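# Replace the seized roller in the roller bed

## Task

Find the roller among the four in the roller bed that is seized: pushing on its top as if to spin it only makes it rock slightly instead of turning. Remove it by sliding its spring-loaded hexagonal axle toward one bracket until the opposite end leaves its hole. Put it in the scrap tray, then install a good roller in the empty slot so that its axle is centred like the others' and both axle ends sit in their holes. Every good roller that started in the bed must still be in the bed at the end, and nothing counts as done if it stays in place only because the robot is holding it.

## Robot and tools

ROBOT. There are two arms, left_arm and right_arm, each ending in a two-finger gripper. In the scene frame the origin is on the table top between the arms, +x points out over the table, +z points up, and left_arm is on the +y side. The names left and right are not image sides. The base of left_arm is at (+0.004, +0.292, 0) m with quat_wxyz (+0.996, 0, 0, +0.093). The base of right_arm is at (+0.044, -0.362, 0) m with quat_wxyz (+0.998, 0, 0, +0.056). On each gripper the fingers point along its +z axis and close and open along its y axis. The reported end_effector_position is the point between the finger pads, just under 1 cm behind the tips. Joint ranges in rad, base to hand: waist -2.618 to 3.054, shoulder 0.000 to 3.142, elbow 0.000 to 3.142, wrist pitch -1.571 to 1.571, wrist yaw -1.571 to 1.571, wrist roll -2.094 to 2.094. The elbow never quite straightens.

THE 14-NUMBER ROW. Every motion command is one flat list of 14 numbers covering both arms, each in [-1, 1]: dx, dy, dz, rx, ry, rz, opening for left_arm, then the same seven for right_arm. Always give all 14, even if one arm should stay still. The first six of each arm are an offset, not a pose: they are measured in that gripper's own axes from its pose in the most recent result that showed it (before any such result, and for the second or later call inside one reply, from where the hand actually is when the command starts). A value of 1.0 means 0.6 m of travel or 180 degrees; rx, ry, rz form one rotation vector. The opening is absolute, not an offset: +1 is fully open (0.087 m), -1 is closed. Zeros in the first six drive the hand back to its reference pose, so they are not a way to wait. To keep an arm still, send the offset back to its wanted pose in the first call of a reply and zeros afterwards, with the opening it should keep.

execute_actions takes "actions", a list holding at most one item, plus an optional "pictures" boolean. An empty list only reports the state, with pictures. An item {"rows": [...], "steps": n} runs 10 to 15 control steps of 1/30 s each (15 by default); each row covers one step, every row is counted from the same reference pose (not from the row before), and the last row repeats if rows run out. An item with only "steps" (up to 300) is a wait, counted from the previous result. The last 10 steps of an action are held back and run after the result is returned, while the next reply is being written; the world keeps running during replies.

move takes "target" (one 14-number row, same offsets and reference) and optional "speed" in m/s from 0.002 to 0.5 (default 0.25; turning is capped at twice that in rad/s). Both hands travel straight paths that finish together, lasting 0.5 to 10 s; past 10 s they stop short. Paths ignore obstacles and the other arm, hands can lag, wander or overshoot the speed near full reach, faster contact hits harder, and a target set deeper past contact presses harder. The opening is sent at the start. The extra move: line gives the outcome (done, off_target, moving, held, fault), any limits (paced means the sent pose was clipped; held means a check blocked some steps, after which the arm can jump fast), and each hand's distance from its target.

wait takes "seconds" from 0 to 10 and sends nothing new. zoom_image takes "camera" (cam_head_left, cam_head_right, cam_left_wrist, cam_right_wrist, all 504x504) and "region" [x0, y0, x1, y1] in pixels from the top-left, no larger than 504 by 504. read_manual with section "licences" only returns licence text. finished_scene takes "scene", the current scene number; it is final and reports whether the job succeeded.

CONTROL LIMITS. Each step, the commanded pose is clipped to 70 mm and 16 degrees from the measured pose, then reached by damped inverse kinematics that favours position over orientation. After an action ends, a hand continues only to its last clipped pose, so long reaches need several commands; check the result and send the remainder. Joint friction can leave a hand up to about 31 mm off, and very small commands may do nothing. Printed hand positions can be wrong, more so far out. A result with nothing held back shows a Hand target line per arm. HELD marks steps where a row was not sent; a pose unreachable line names the arm whose command the clearance check altered or blocked; FAULT lines report stops.

GRIPPING. grip_measured is the measured finger opening on the command scale; each arm's last joint value is the opening in metres, with a fixed error up to about 1 mm. To hold something, command about 0.02 below grip_measured for a firm hold, less for a lighter one. Each pad gives roughly 20 N; a fast close can squeeze harder and even spring open.

HEAT. Holding loads warms motors. MOTOR HOT appears from 75 °C; at 90 °C that arm halts for 10 s (then re-halts at 90 °C after 5 minutes); at 100 °C the arm goes limp and drops. These are OVER-TEMPERATURE FAULT lines.

CAMERAS AND CALIBRATION. Results with pictures come in the order cam_head_left, cam_head_right, cam_left_wrist, cam_right_wrist, and list any camera whose calibration changed. Calibration is given per camera (K, distortion D, T_world_to_cam); head cameras may be off by a couple of degrees and millimetres, and wrist camera poses follow their arm's joint readings.

AVOID. Do not drop parts, slam, hit hard or shove hard; do not let the arms collide or press on each other; do not push or knock anything off the table. Parts being held, or loose ones, may occasionally get a brief external tug or push, so grip securely and recheck positions.

Each tool is called by a JSON object that holds its "method" and its "body", one argument or row to a line.

## Session

{"method": "execute_actions", "body": {
  "actions": []
}}

Scene clock: 0.00 s of 7600.00 s.
left_arm: end_effector_position=(+0.0682, +0.5559, +0.3458) grip_measured=+0.997 end_effector_quat_wxyz=(-0.619, +0.741, +0.123, -0.227) | right_arm: end_effector_position=(+0.1432, +0.1466, +0.3392) grip_measured=+0.986 end_effector_quat_wxyz=(-0.268, +0.660, -0.459, -0.531)
Joint positions: left_arm=[ 0.502  0.904  1.072 -0.821 -1.355 -2.025  0.087] | right_arm=[ 1.015  1.961  2.157 -0.674 -0.881 -0.24   0.087]
Joint velocities: left_arm=[-0.007 -0.012  0.012 -0.022 -0.051  0.037 -0.001] | right_arm=[ 0.012 -0.012 -0.027 -0.037 -0.022  0.037  0.001]
Hand target (left_arm): +0.068, +0.556, +0.346; -0.619, +0.741, +0.123, -0.227
Hand target (right_arm): +0.143, +0.147, +0.339; -0.268, +0.660, -0.459, -0.531

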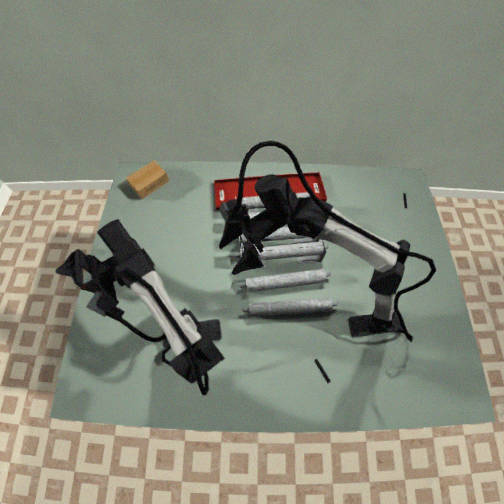

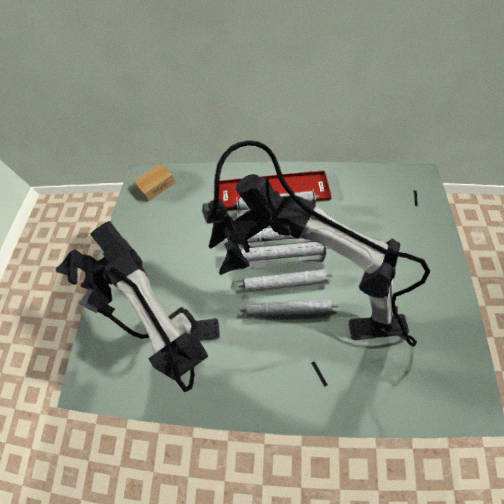

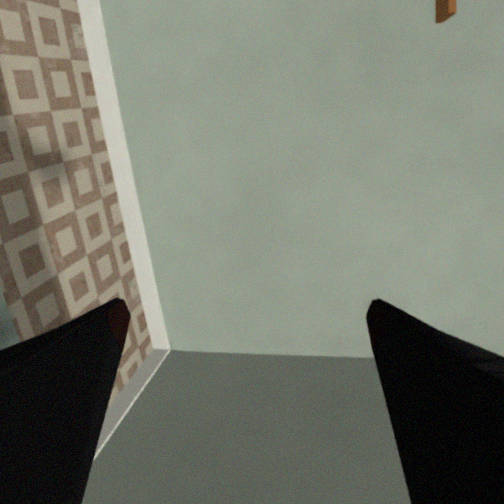

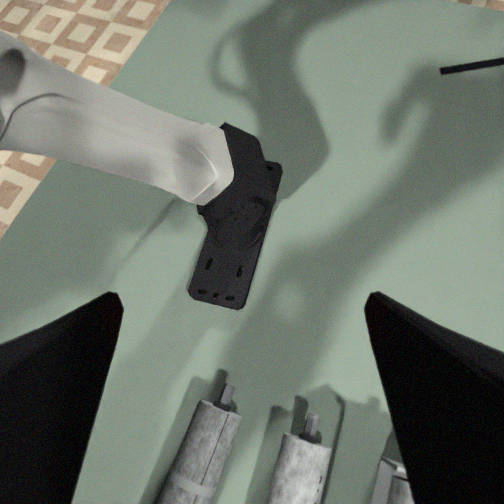

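{"method": "move", "body": {
  "target": [0,0,0,0,0,0,1, 0.253,0.204,-0.783,0.416,0.210,0.518,1]
}}

{"method": "zoom_image", "body": {
  "camera": "cam_head_left",
  "region": [190, 160, 370, 340]
}}

Scene clock: 7.10 s of 7600.00 s.
left_arm: end_effector_position=(+0.0682, +0.5559, +0.3458) grip_measured=+0.997 end_effector_quat_wxyz=(-0.619, +0.741, +0.123, -0.227) | right_arm: end_effector_position=(+0.2512, -0.3488, +0.3436) grip_measured=+0.986 end_effector_quat_wxyz=(+0.335, +0.000, +0.942, +0.027)
Joint positions: left_arm=[ 0.502  0.904  1.072 -0.821 -1.355 -2.025  0.087] | right_arm=[-0.083  1.223  1.908 -1.572 -0.031  0.042  0.087]
Joint velocities: left_arm=[ 0.007 -0.012 -0.007  0.037 -0.066 -0.007 -0.   ] | right_arm=[ 0.032 -0.007  0.002  0.022 -0.007  0.051 -0.001]
Hand target (left_arm): +0.068, +0.556, +0.346; -0.619, +0.741, +0.123, -0.227
Hand target (right_arm): +0.246, -0.349, +0.344; +0.334, -0.000, +0.942, +0.023
Off the commanded pose (left_arm): 0.000 m, 0 deg.
Off the commanded pose (right_arm): 0.006 m, 39 deg; orientation clipped at the last step of the last action.
joint sent to its limit (right arm) — the command would take joint 4 (wrist pitch) past its lower limit, so that joint was sent only as far as its limit.
Kept back: nothing.
move: off_target (right_arm); limits=paced
camera_calibration (this result's frames):
cam_right_wrist: T_world_to_cam=[[0.0218607, -0.999183, -0.0339972, -0.343721], [-0.979811, -0.0281715, 0.197931, 0.187194], [-0.198727, 0.0289839, -0.979626, 0.543495], [0, 0, 0, 1]] pos_world=[0.298936, -0.35392, 0.483685]

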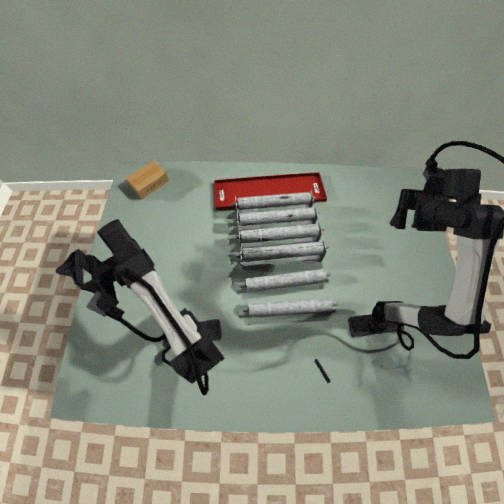

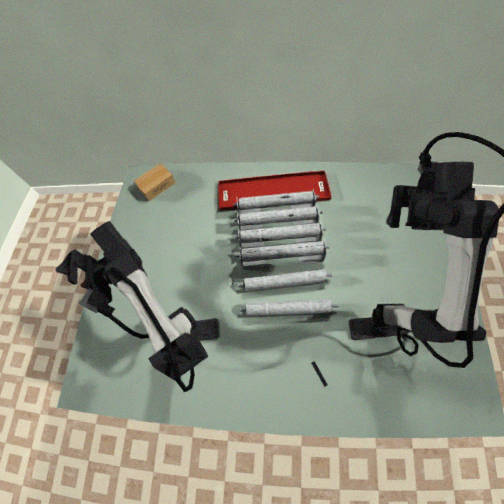

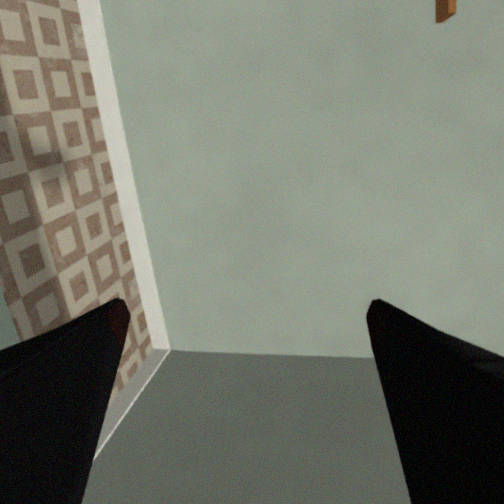

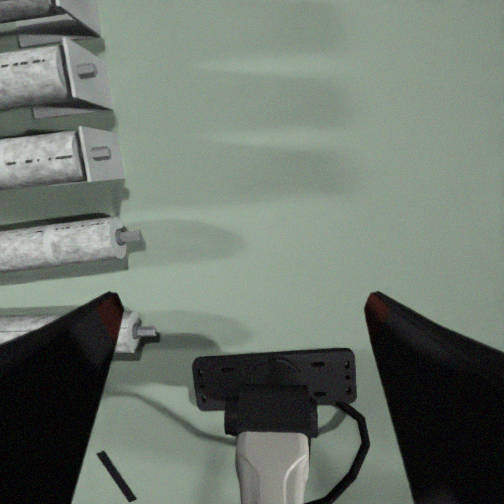

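Region (190, 160, 370, 340) of cam_head_left's 504x504 image, scaled by 2.800, with more detail than that image has.

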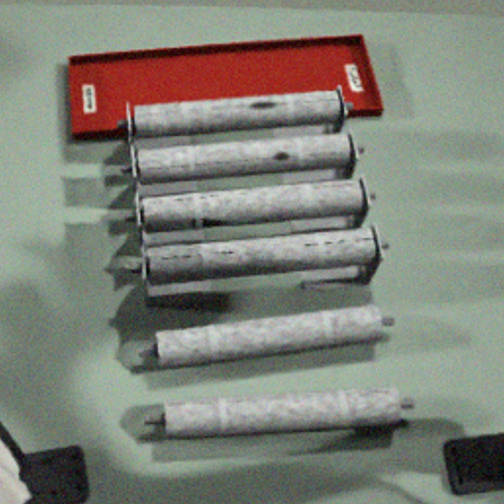

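{"method": "zoom_image", "body": {
  "camera": "cam_right_wrist",
  "region": [0, 0, 240, 360]
}}

{"method": "zoom_image", "body": {
  "camera": "cam_head_right",
  "region": [190, 160, 370, 340]
}}

Region (0, 0, 240, 360) of cam_right_wrist's 504x504 image, scaled by 1.400, with more detail than that image has.

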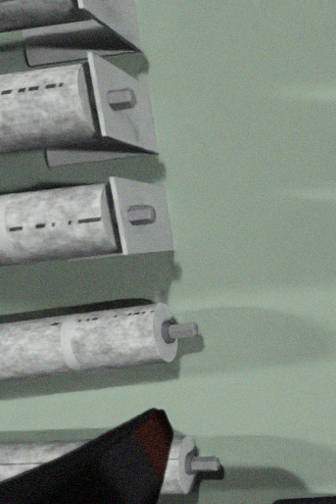

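Region (190, 160, 370, 340) of cam_head_right's 504x504 image, scaled by 2.800, with more detail than that image has.

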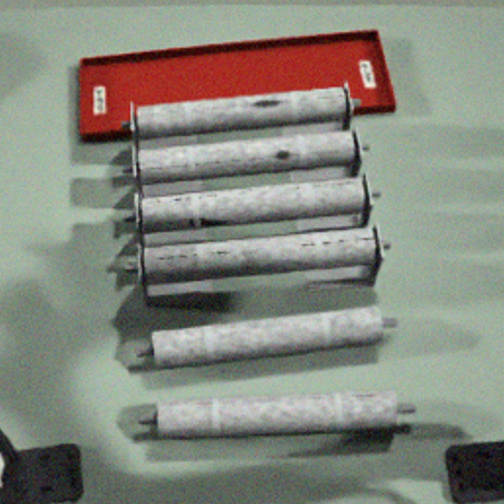

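{"method": "move", "body": {
  "target": [0.08,0.13,-0.506,0.437,0.590,0.588,1, -0.184,0.448,0.589,0,0,0,-1]
}}

Scene clock: 17.23 s of 7600.00 s.
left_arm: end_effector_position=(+0.2454, +0.3036, +0.2984) grip_measured=+0.997 end_effector_quat_wxyz=(+0.337, -0.015, +0.941, -0.001) | right_arm: end_effector_position=(+0.5591, -0.0719, +0.1706) grip_measured=-1.000 end_effector_quat_wxyz=(+0.364, +0.001, +0.930, +0.044)
Joint positions: left_arm=[-0.116  1.184  1.63  -1.33   0.035  0.025  0.087] | right_arm=[ 0.46   2.56   2.84  -1.152  0.304  0.463  0.   ]
Joint velocities: left_arm=[-0.012  0.017  0.012 -0.022 -0.037 -0.022 -0.   ] | right_arm=[ 0.002 -0.007 -0.002 -0.051 -0.051  0.037  0.   ]
Hand target (left_arm): +0.249, +0.301, +0.301; +0.337, -0.004, +0.941, -0.005
Hand target (right_arm): +0.560, -0.065, +0.164; +0.366, -0.002, +0.930, +0.043
Off the commanded pose (left_arm): 0.006 m, 2 deg.
Off the commanded pose (right_arm): 0.019 m, 4 deg.
elbow stopped short (right arm): the move would have taken joint 3 (elbow) straighter than the controller allows; a more bent joint 3 avoids this.
Kept back: nothing.
After step 90, 0.67 s passed at rest.
move: off_target (right_arm)
camera_calibration (this result's frames):
cam_left_wrist: T_world_to_cam=[[0.0388406, -0.999194, 0.0101364, 0.290305], [-0.981978, -0.0362898, 0.185478, 0.211697], [-0.184961, -0.0171578, -0.982596, 0.484885], [0, 0, 0, 1]] pos_world=[0.286291, 0.306073, 0.434238]
cam_right_wrist: T_world_to_cam=[[0.0341952, -0.997286, -0.0652015, -0.0810577], [-0.990088, -0.0426959, 0.133798, 0.546551], [-0.136218, 0.05998, -0.988861, 0.395959], [0, 0, 0, 1]] pos_world=[0.597843, -0.0812519, 0.313137]

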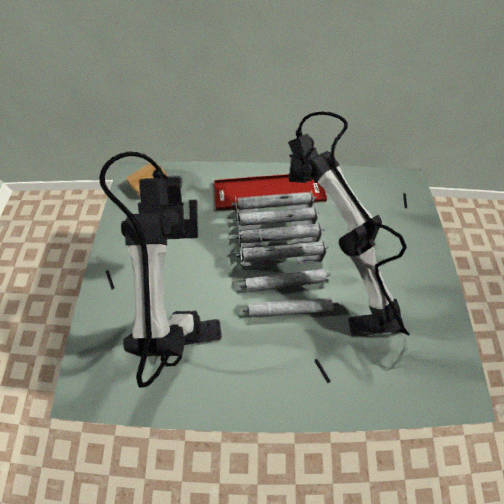

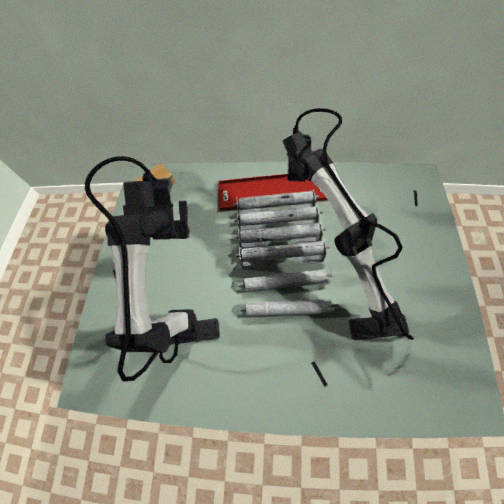

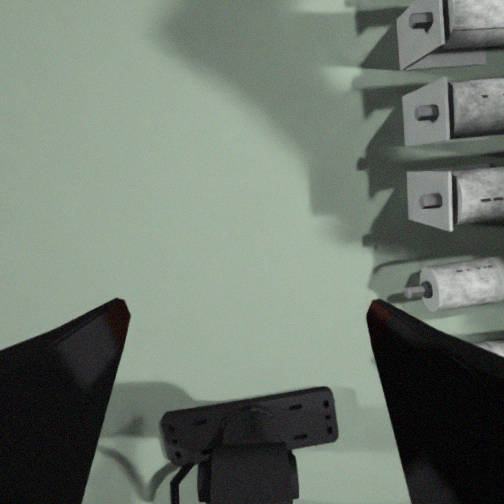

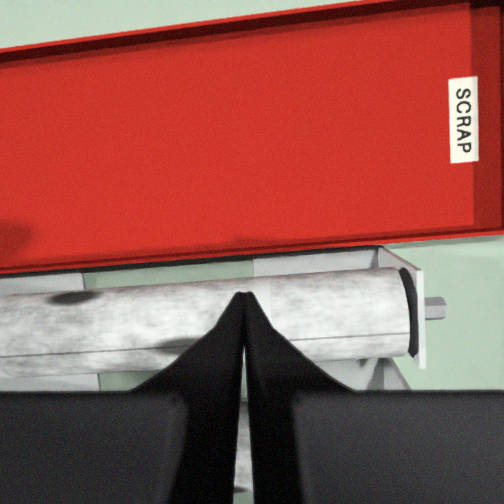

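{"method": "move", "body": {
  "target": [0.14,-0.39,0.284,0,0,0,-1, 0.078,-0.087,0.046,0,-0.083,0,-1]
}}

Scene clock: 20.33 s of 7600.00 s.
left_arm: end_effector_position=(+0.2875, +0.0690, +0.1165) grip_measured=-1.000 end_effector_quat_wxyz=(+0.330, -0.009, +0.944, -0.003) | right_arm: end_effector_position=(+0.5451, -0.1102, +0.1157) grip_measured=-1.000 end_effector_quat_wxyz=(+0.483, +0.005, +0.874, +0.051)
Joint positions: left_arm=[-1.008  1.563  1.193 -0.704 -0.475 -0.719  0.   ] | right_arm=[ 0.447  2.032  1.535 -0.111  0.388  0.367  0.   ]
Joint velocities: left_arm=[-0.022  0.007 -0.007 -0.007 -0.037 -0.022  0.   ] | right_arm=[-0.002  0.012 -0.017  0.051 -0.007 -0.022  0.   ]
Hand target (left_arm): +0.293, +0.064, +0.119; +0.340, -0.016, +0.940, -0.008
Hand target (right_arm): +0.545, -0.119, +0.112; +0.482, +0.008, +0.875, +0.042
Off the commanded pose (left_arm): 0.008 m, 1 deg.
Off the commanded pose (right_arm): 0.010 m, 1 deg.
Kept back: nothing.
move: done
camera_calibration (this result's frames):
cam_left_wrist: T_world_to_cam=[[0.0258738, -0.999612, 0.0103281, 0.0598224], [-0.979713, -0.0233022, 0.199049, 0.275125], [-0.198731, -0.0152687, -0.979935, 0.313485], [0, 0, 0, 1]] pos_world=[0.330295, 0.0709967, 0.251813]
cam_right_wrist: T_world_to_cam=[[0.0392319, -0.996316, -0.0762576, -0.123678], [-0.991355, -0.0292468, -0.127904, 0.570799], [0.125202, 0.0806163, -0.988851, 0.2019], [0, 0, 0, 1]] pos_world=[0.545438, -0.122805, 0.263225]

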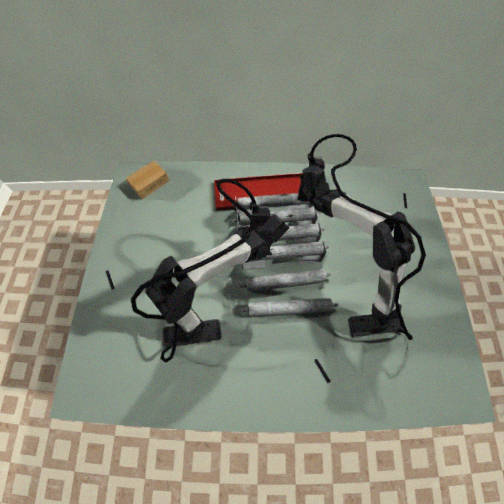

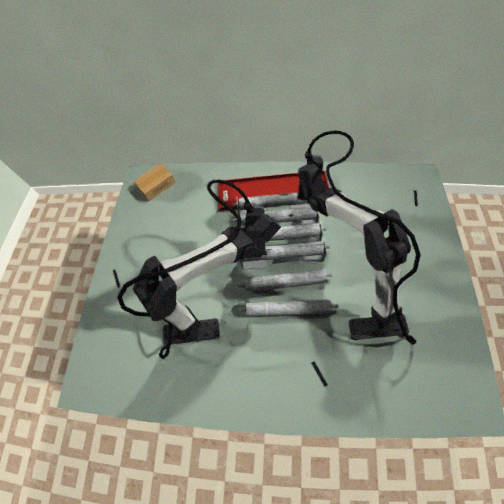

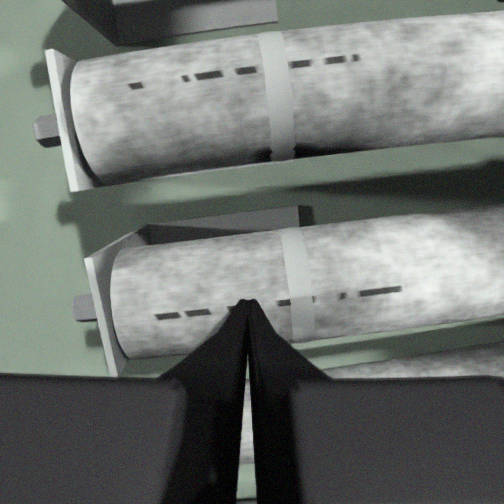

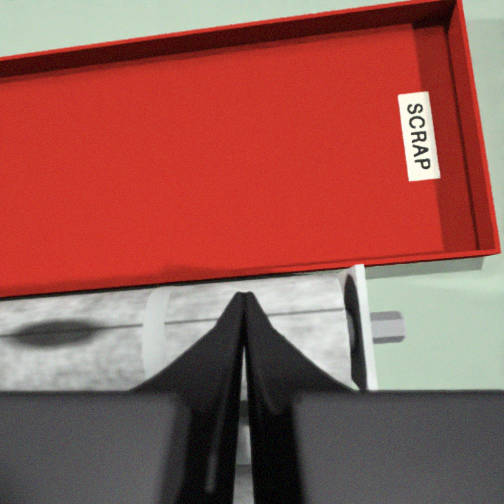

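{"method": "move", "body": {
  "target": [0.032,0,0.039,0,0,0,-1, 0.042,-0.005,0.026,0,0,0,-1],
  "speed": 0.05
}}

{"method": "move", "body": {
  "target": [0.045,0,-0.02,0,0,0,-1, 0.036,0,-0.036,0,0,0,-1],
  "speed": 0.05
}}

Scene clock: 21.70 s of 7600.00 s.
left_arm: end_effector_position=(+0.3032, +0.0697, +0.1097) grip_measured=-1.000 end_effector_quat_wxyz=(+0.370, -0.028, +0.929, -0.004) | right_arm: end_effector_position=(+0.5485, -0.1081, +0.1116) grip_measured=-1.000 end_effector_quat_wxyz=(+0.500, +0.010, +0.864, +0.061)
Joint positions: left_arm=[-1.003  1.563  1.127 -0.571 -0.536 -0.72   0.   ] | right_arm=[ 0.447  2.032  1.484 -0.014  0.388  0.367  0.   ]
Joint velocities: left_arm=[-0.027  0.017 -0.037 -0.037  0.022 -0.066  0.   ] | right_arm=[-0.012 -0.012 -0.002  0.066 -0.051 -0.066  0.   ]
Hand target (left_arm): +0.287, +0.069, +0.087; +0.330, -0.010, +0.944, -0.002
Hand target (right_arm): +0.544, -0.110, +0.087; +0.483, +0.005, +0.874, +0.051
Off the commanded pose (left_arm): 0.028 m, 5 deg.
Off the commanded pose (right_arm): 0.026 m, 3 deg.
Kept back: nothing.
move: off_target (left_arm, right_arm)
camera_calibration (this result's frames):
cam_left_wrist: T_world_to_cam=[[0.0604881, -0.997793, 0.0273842, 0.0476776], [-0.991593, -0.0569232, 0.116201, 0.306834], [-0.114385, -0.0341827, -0.992848, 0.287067], [0, 0, 0, 1]] pos_world=[0.334207, 0.0748511, 0.248054]
cam_right_wrist: T_world_to_cam=[[0.0425085, -0.99424, -0.0983838, -0.121185], [-0.985618, -0.0256108, -0.167038, 0.575334], [0.163556, 0.104069, -0.981029, 0.177865], [0, 0, 0, 1]] pos_world=[0.54312, -0.124262, 0.258671]

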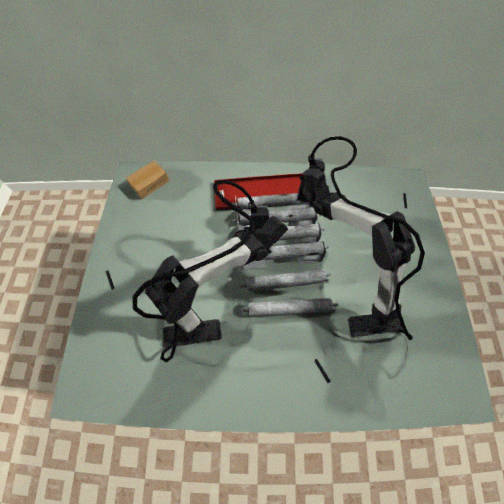

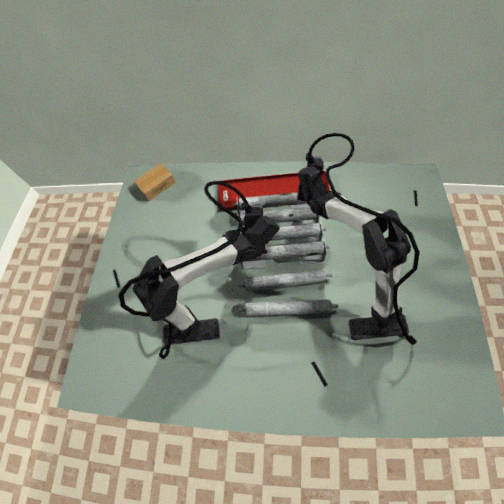

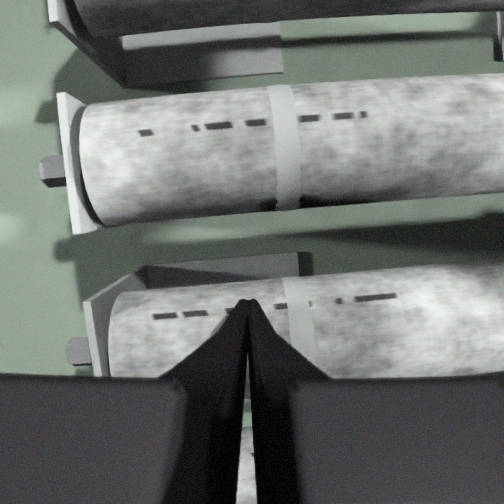

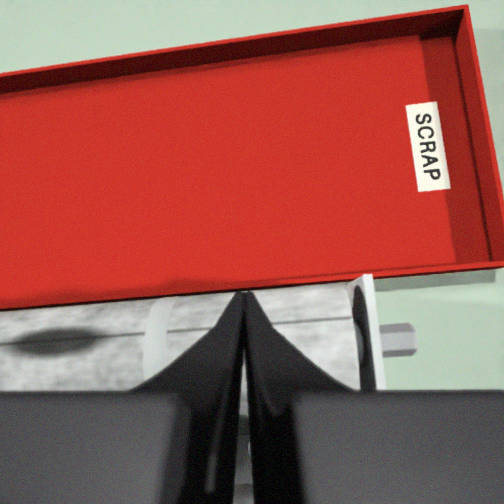

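Scene clock: 22.57 s of 7600.00 s.
left_arm: end_effector_position=(+0.2925, +0.0684, +0.1145) grip_measured=-1.000 end_effector_quat_wxyz=(+0.397, -0.039, +0.917, -0.002) | right_arm: end_effector_position=(+0.5307, -0.1107, +0.1141) grip_measured=-1.000 end_effector_quat_wxyz=(+0.514, +0.017, +0.856, +0.063)
Joint positions: left_arm=[-1.059  1.519  1.079 -0.553 -0.615 -0.772  0.   ] | right_arm=[0.47  1.962 1.367 0.061 0.422 0.381 0.   ]
Joint velocities: left_arm=[-0.002 -0.017 -0.022 -0.022 -0.022 -0.022  0.   ] | right_arm=[ 0.002 -0.002 -0.002  0.007  0.007 -0.037  0.   ]
Hand target (left_arm): +0.276, +0.069, +0.101; +0.370, -0.029, +0.929, -0.004
Hand target (right_arm): +0.519, -0.109, +0.103; +0.500, +0.010, +0.864, +0.061
Off the commanded pose (left_arm): 0.023 m, 4 deg.
Off the commanded pose (right_arm): 0.016 m, 2 deg.
Kept back: nothing.
move: off_target (left_arm, right_arm)
camera_calibration (this result's frames):
cam_left_wrist: T_world_to_cam=[[0.0816062, -0.996058, 0.0347725, 0.0397152], [-0.995194, -0.0795417, 0.0571104, 0.305039], [-0.0541194, -0.039266, -0.997762, 0.273886], [0, 0, 0, 1]] pos_world=[0.315154, 0.0745763, 0.254471]
cam_right_wrist: T_world_to_cam=[[0.0331723, -0.993477, -0.109098, -0.116471], [-0.980118, -0.0109707, -0.198113, 0.560396], [0.195623, 0.1135, -0.974089, 0.166712], [0, 0, 0, 1]] pos_world=[0.520505, -0.128485, 0.260707]

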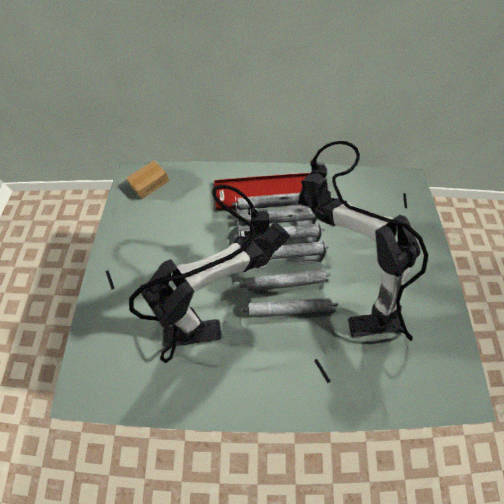

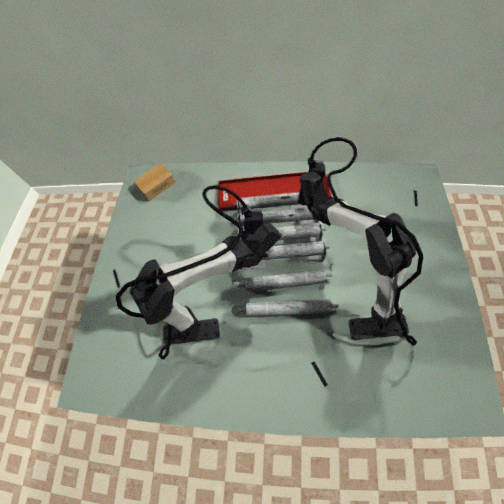

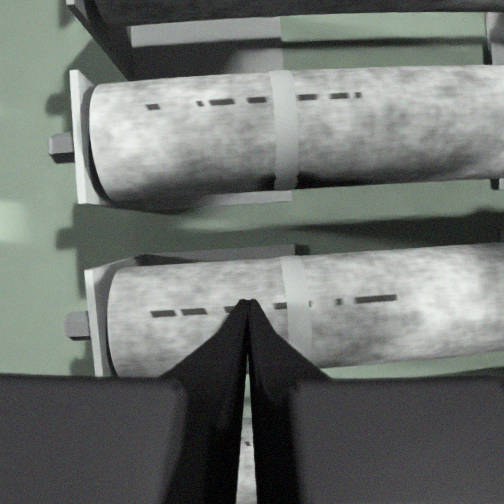

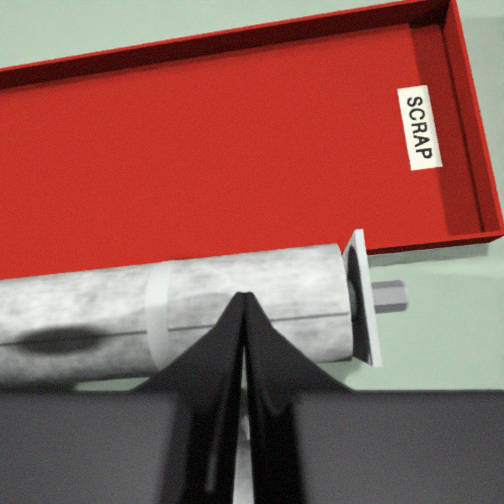

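{"method": "move", "body": {
  "target": [-0.097,0.003,0.052,0,0,0,-1, 0.018,-0.007,-0.11,0,0,0,-1],
  "speed": 0.1
}}

{"method": "move", "body": {
  "target": [0.042,0,0.04,0,0,0,-1, 0.051,-0.007,0.027,0,0,0,-1],
  "speed": 0.05
}}

{"method": "move", "body": {
  "target": [-0.022,0,0.048,0,0,0,-1, 0.038,0,-0.036,0,0,0,-1],
  "speed": 0.05
}}

Scene clock: 24.53 s of 7600.00 s.
left_arm: end_effector_position=(+0.3491, +0.0785, +0.1333) grip_measured=-1.000 end_effector_quat_wxyz=(+0.396, -0.042, +0.917, +0.002) | right_arm: end_effector_position=(+0.4761, -0.1189, +0.1390) grip_measured=-1.000 end_effector_quat_wxyz=(+0.521, +0.020, +0.850, +0.069)
Joint positions: left_arm=[-0.909  1.621  1.245 -0.547 -0.534 -0.631  0.   ] | right_arm=[0.533 1.748 1.177 0.043 0.477 0.416 0.   ]
Joint velocities: left_arm=[-0.007 -0.012 -0.007 -0.051 -0.051  0.11   0.   ] | right_arm=[ 0.002 -0.037 -0.007 -0.007  0.037 -0.022  0.   ]
Hand target (left_arm): +0.355, +0.075, +0.135; +0.397, -0.039, +0.917, -0.000
Hand target (right_arm): +0.468, -0.121, +0.134; +0.514, +0.017, +0.855, +0.063
Off the commanded pose (left_arm): 0.007 m, 1 deg.
Off the commanded pose (right_arm): 0.010 m, 1 deg.
Kept back: nothing.
move: done
camera_calibration (this result's frames):
cam_left_wrist: T_world_to_cam=[[0.0894952, -0.995569, 0.0288679, 0.04253], [-0.994362, -0.0876567, 0.0596653, 0.361104], [-0.0568704, -0.0340449, -0.997801, 0.296607], [0, 0, 0, 1]] pos_world=[0.372131, 0.0840927, 0.273182]
cam_right_wrist: T_world_to_cam=[[0.0346835, -0.992043, -0.121027, -0.118983], [-0.976322, -0.00776001, -0.216183, 0.512881], [0.213524, 0.125659, -0.968823, 0.19477], [0, 0, 0, 1]] pos_world=[0.463276, -0.138531, 0.285174]

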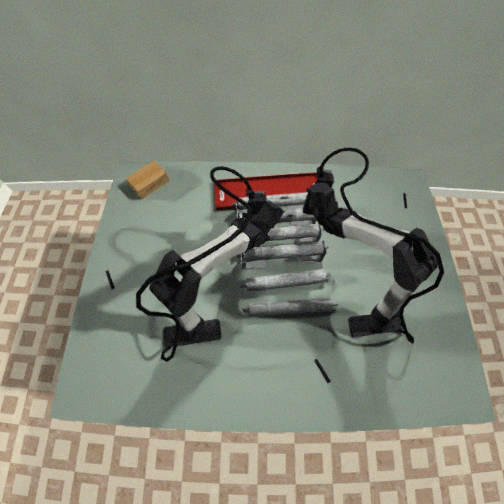

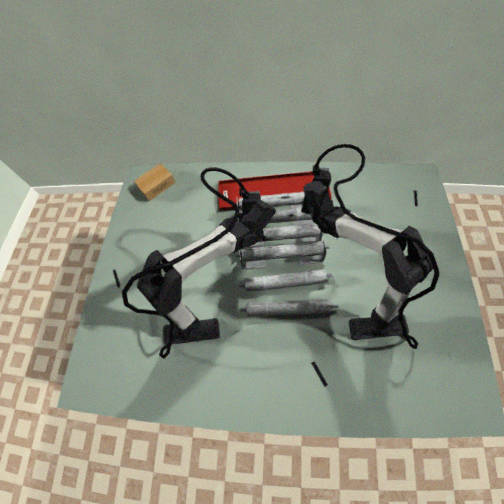

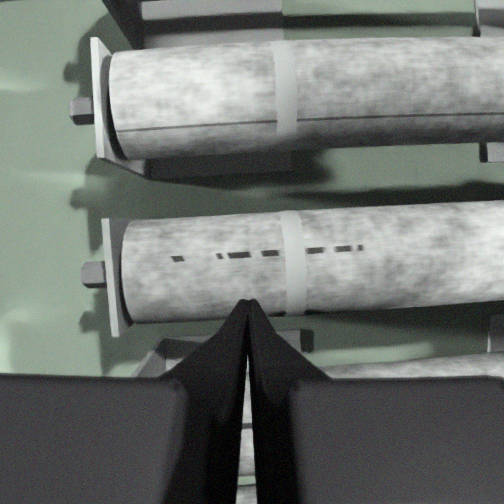

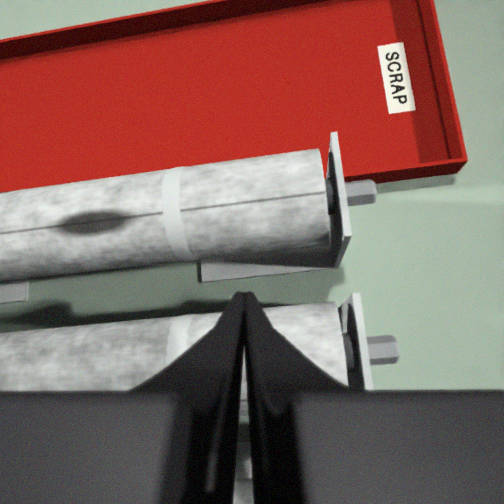

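Scene clock: 25.73 s of 7600.00 s.
left_arm: end_effector_position=(+0.3468, +0.0804, +0.1100) grip_measured=-1.000 end_effector_quat_wxyz=(+0.397, -0.042, +0.917, +0.001) | right_arm: end_effector_position=(+0.4801, -0.1159, +0.1218) grip_measured=-1.000 end_effector_quat_wxyz=(+0.533, +0.025, +0.842, +0.078)
Joint positions: left_arm=[-0.909  1.623  1.152 -0.448 -0.534 -0.631  0.   ] | right_arm=[0.533 1.781 1.117 0.171 0.477 0.416 0.   ]
Joint velocities: left_arm=[-0.007  0.012 -0.022  0.007 -0.051 -0.081  0.   ] | right_arm=[-0.032 -0.007  0.022  0.037 -0.037 -0.037  0.   ]
Hand target (left_arm): +0.349, +0.078, +0.099; +0.396, -0.042, +0.917, +0.003
Hand target (right_arm): +0.477, -0.118, +0.105; +0.521, +0.020, +0.850, +0.069
Off the commanded pose (left_arm): 0.012 m, 0 deg.
Off the commanded pose (right_arm): 0.018 m, 2 deg.
Kept back: nothing.
move: off_target (left_arm, right_arm)
camera_calibration (this result's frames):
cam_left_wrist: T_world_to_cam=[[0.0890379, -0.995534, 0.0313595, 0.0451838], [-0.994546, -0.0871444, 0.0573041, 0.360577], [-0.0543154, -0.0362907, -0.997864, 0.272617], [0, 0, 0, 1]] pos_world=[0.369395, 0.0862978, 0.249955]
cam_right_wrist: T_world_to_cam=[[0.0382256, -0.989372, -0.140295, -0.117264], [-0.970102, -0.00306913, -0.242677, 0.513863], [0.239667, 0.145377, -0.959909, 0.165537], [0, 0, 0, 1]] pos_world=[0.463309, -0.138506, 0.267152]

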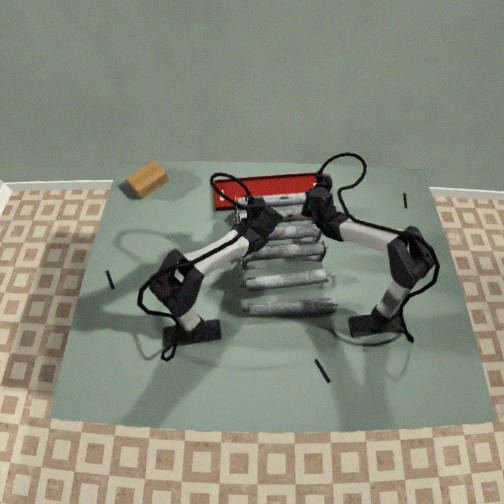

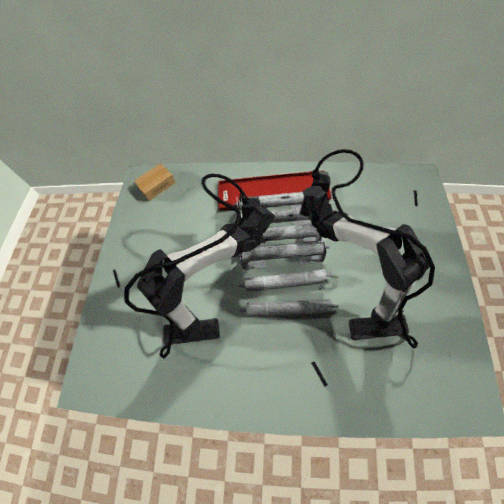

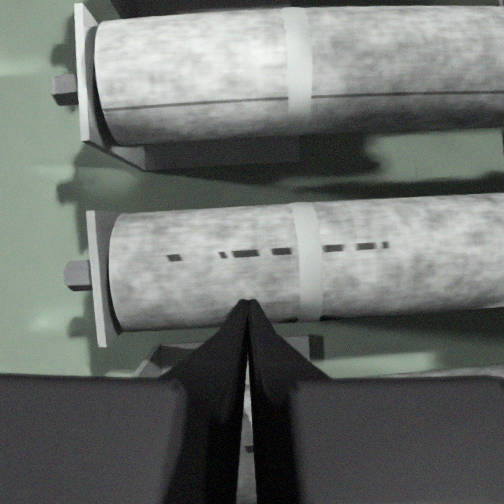

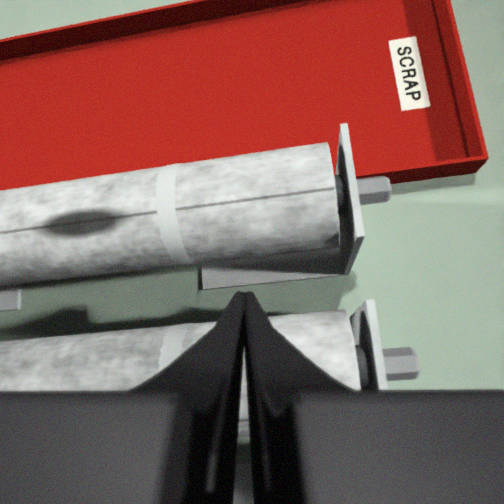

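Scene clock: 26.73 s of 7600.00 s.
left_arm: end_effector_position=(+0.3796, +0.0853, +0.1105) grip_measured=-1.000 end_effector_quat_wxyz=(+0.415, -0.055, +0.908, -0.001) | right_arm: end_effector_position=(+0.4583, -0.1152, +0.1126) grip_measured=-1.000 end_effector_quat_wxyz=(+0.535, +0.027, +0.841, +0.078)
Joint positions: left_arm=[-0.847  1.683  1.19  -0.364 -0.52  -0.584  0.   ] | right_arm=[0.573 1.737 1.021 0.217 0.516 0.439 0.   ]
Joint velocities: left_arm=[-0.007  0.017 -0.032  0.007  0.007 -0.007  0.   ] | right_arm=[-0.012 -0.002 -0.002 -0.051  0.022 -0.022  0.   ]
Hand target (left_arm): +0.376, +0.082, +0.100; +0.397, -0.042, +0.917, +0.002
Hand target (right_arm): +0.451, -0.115, +0.110; +0.533, +0.025, +0.842, +0.078
Off the commanded pose (left_arm): 0.011 m, 3 deg.
Off the commanded pose (right_arm): 0.008 m, 0 deg.
Kept back: nothing.
move: off_target (left_arm)
camera_calibration (this result's frames):
cam_left_wrist: T_world_to_cam=[[0.109248, -0.992818, 0.0487591, 0.0372726], [-0.993919, -0.108426, 0.019221, 0.399454], [-0.0137962, -0.0505624, -0.998626, 0.260934], [0, 0, 0, 1]] pos_world=[0.396552, 0.0935094, 0.25108]
cam_right_wrist: T_world_to_cam=[[0.0356925, -0.989126, -0.142677, -0.115661], [-0.968928, 0.000714313, -0.247342, 0.490872], [0.244755, 0.147072, -0.958366, 0.159493], [0, 0, 0, 1]] pos_world=[0.440712, -0.138211, 0.257764]

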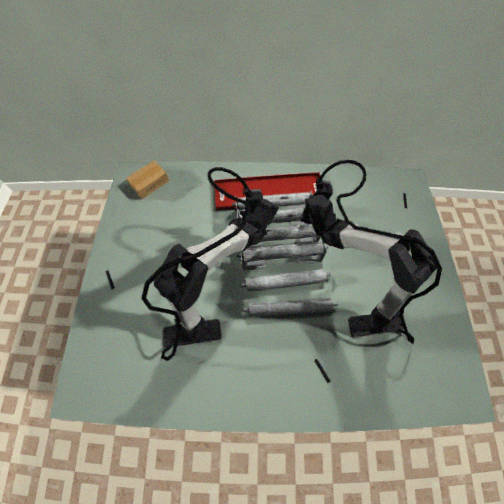

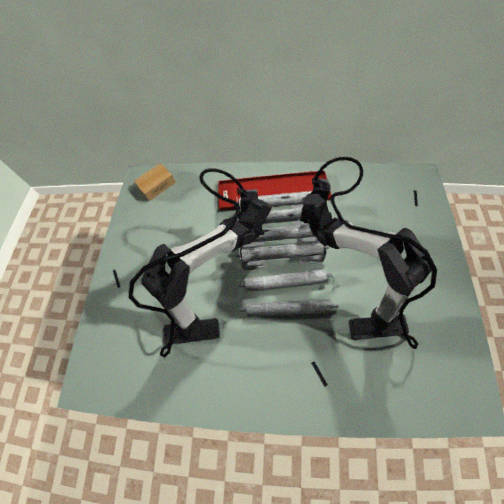

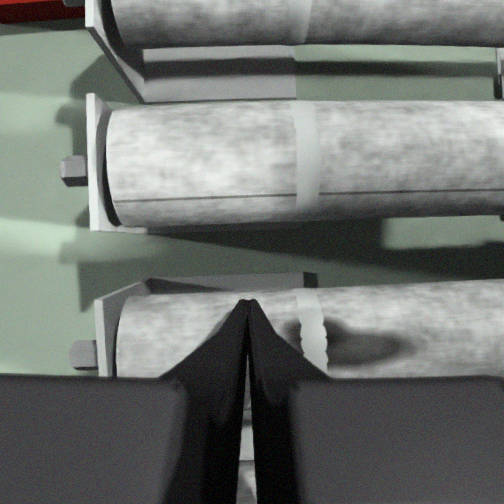

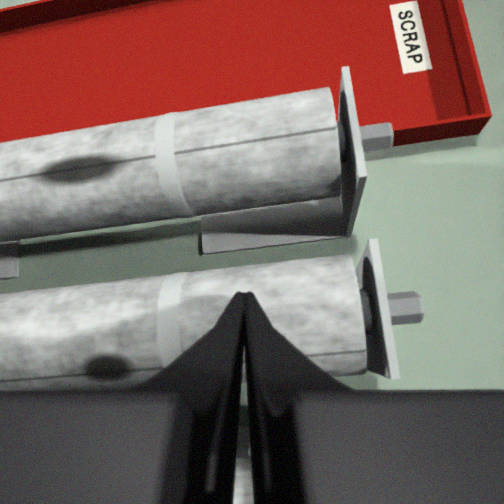

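{"method": "move", "body": {
  "target": [-0.04,0,-0.035,0,0,0,-1, 0.03,-0.005,0.014,0,0,0,-1],
  "speed": 0.05
}}

{"method": "move", "body": {
  "target": [0,0,0,0,0,0,-1, 0.008,-0.007,0.058,0,0,0,-1],
  "speed": 0.05
}}

Scene clock: 28.70 s of 7600.00 s.
left_arm: end_effector_position=(+0.3763, +0.0883, +0.1242) grip_measured=-1.000 end_effector_quat_wxyz=(+0.401, -0.050, +0.915, +0.012) | right_arm: end_effector_position=(+0.4623, -0.1121, +0.1127) grip_measured=-1.000 end_effector_quat_wxyz=(+0.548, +0.033, +0.831, +0.089)
Joint positions: left_arm=[-0.847  1.683  1.267 -0.482 -0.521 -0.583  0.   ] | right_arm=[0.573 1.75  1.001 0.291 0.516 0.439 0.   ]
Joint velocities: left_arm=[ 0.012  0.002  0.007 -0.066 -0.095  0.022  0.   ] | right_arm=[ 0.007 -0.007 -0.022 -0.007  0.081  0.007  0.   ]
Hand target (left_arm): +0.379, +0.087, +0.142; +0.415, -0.055, +0.908, -0.001
Hand target (right_arm): +0.458, -0.115, +0.093; +0.535, +0.027, +0.841, +0.078
Off the commanded pose (left_arm): 0.018 m, 2 deg.
Off the commanded pose (right_arm): 0.021 m, 2 deg.
Kept back: nothing.
move: off_target (left_arm, right_arm)
camera_calibration (this result's frames):
cam_left_wrist: T_world_to_cam=[[0.111024, -0.993652, 0.0181743, 0.0431886], [-0.992766, -0.110047, 0.0480054, 0.392311], [-0.0457006, -0.0233726, -0.998682, 0.28442], [0, 0, 0, 1]] pos_world=[0.397676, 0.0927347, 0.264427]
cam_right_wrist: T_world_to_cam=[[0.0397399, -0.985005, -0.167886, -0.111211], [-0.960429, 0.00870047, -0.278388, 0.495279], [0.275674, 0.172305, -0.945682, 0.145289], [0, 0, 0, 1]] pos_world=[0.440048, -0.138887, 0.256606]

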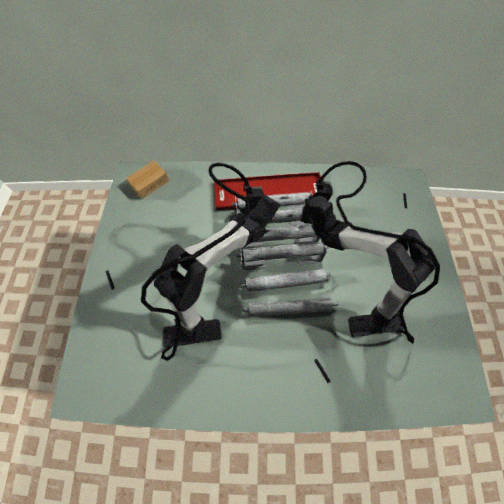

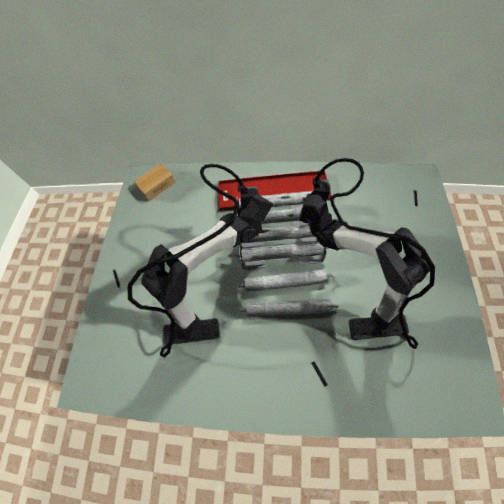

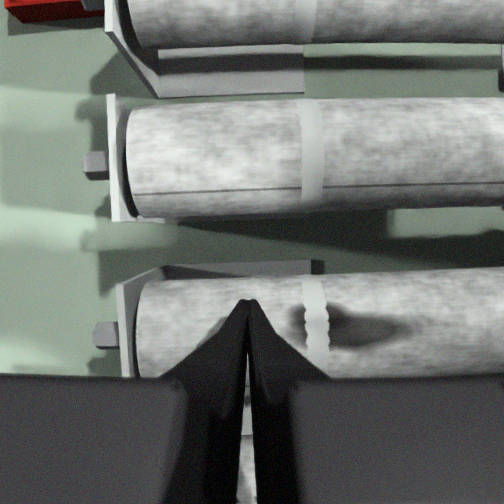

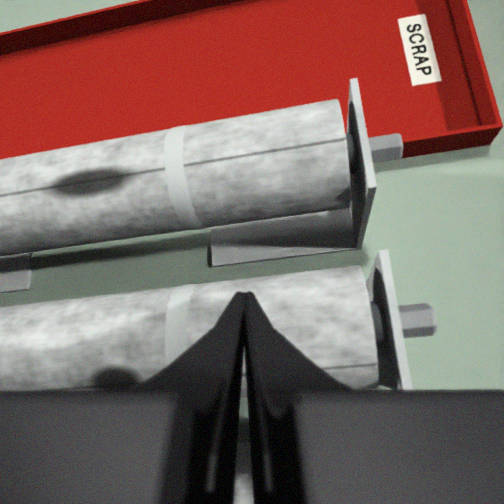

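Scene clock: 29.70 s of 7600.00 s.
left_arm: end_effector_position=(+0.3763, +0.0883, +0.1242) grip_measured=-1.000 end_effector_quat_wxyz=(+0.401, -0.050, +0.915, +0.012) | right_arm: end_effector_position=(+0.4878, -0.1097, +0.1035) grip_measured=-1.000 end_effector_quat_wxyz=(+0.554, +0.036, +0.827, +0.094)
Joint positions: left_arm=[-0.847  1.683  1.267 -0.482 -0.521 -0.583  0.   ] | right_arm=[0.535 1.841 1.055 0.356 0.484 0.422 0.   ]
Joint velocities: left_arm=[-0.002 -0.007  0.002  0.066 -0.022  0.007  0.   ] | right_arm=[-0.012 -0.007 -0.027 -0.022  0.007  0.007  0.   ]
Hand target (left_arm): +0.376, +0.088, +0.124; +0.401, -0.050, +0.915, +0.012
Hand target (right_arm): +0.492, -0.111, +0.095; +0.548, +0.033, +0.831, +0.089
Off the commanded pose (left_arm): 0.000 m, 0 deg.
Off the commanded pose (right_arm): 0.011 m, 1 deg.
Kept back: nothing.
move: off_target (right_arm)
camera_calibration (this result's frames):
cam_left_wrist: T_world_to_cam=[[0.111024, -0.993652, 0.0181743, 0.0431886], [-0.992766, -0.110047, 0.0480054, 0.392311], [-0.0457006, -0.0233726, -0.998682, 0.28442], [0, 0, 0, 1]] pos_world=[0.397676, 0.0927347, 0.264427]
cam_right_wrist: T_world_to_cam=[[0.0406165, -0.982983, -0.179153, -0.110511], [-0.956271, 0.0137343, -0.292159, 0.51704], [0.289647, 0.183185, -0.93944, 0.122847], [0, 0, 0, 1]] pos_world=[0.463337, -0.138235, 0.246667]

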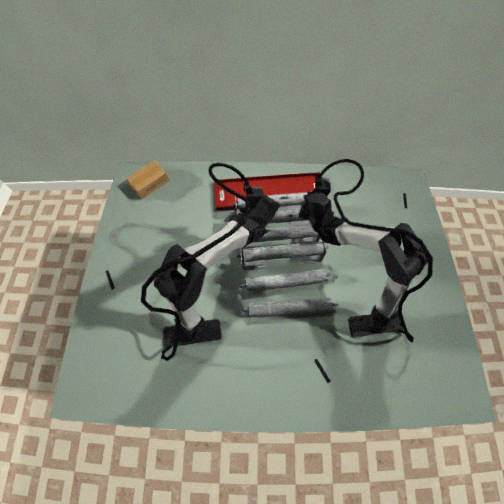

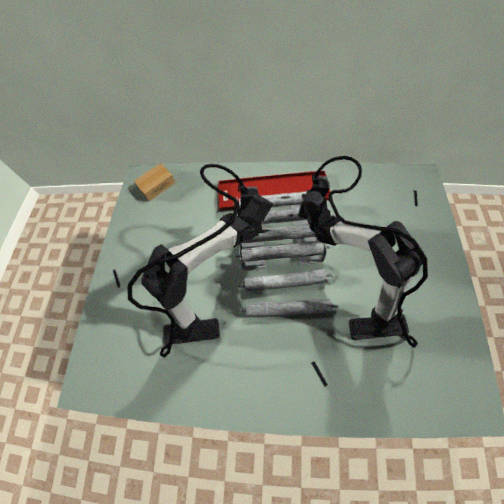

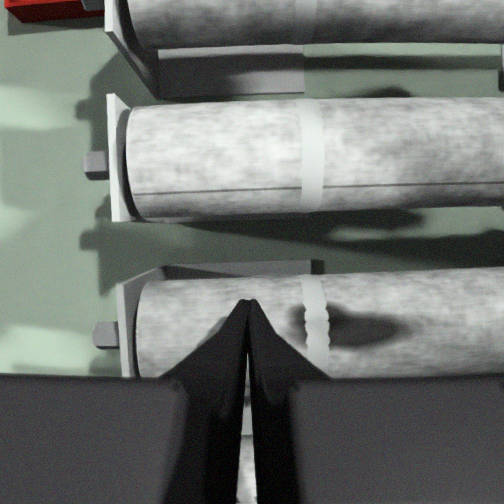

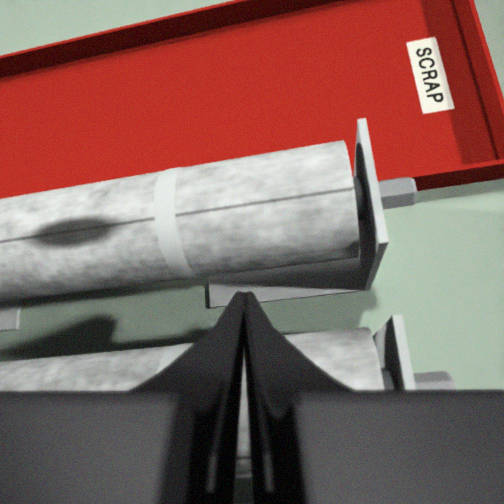

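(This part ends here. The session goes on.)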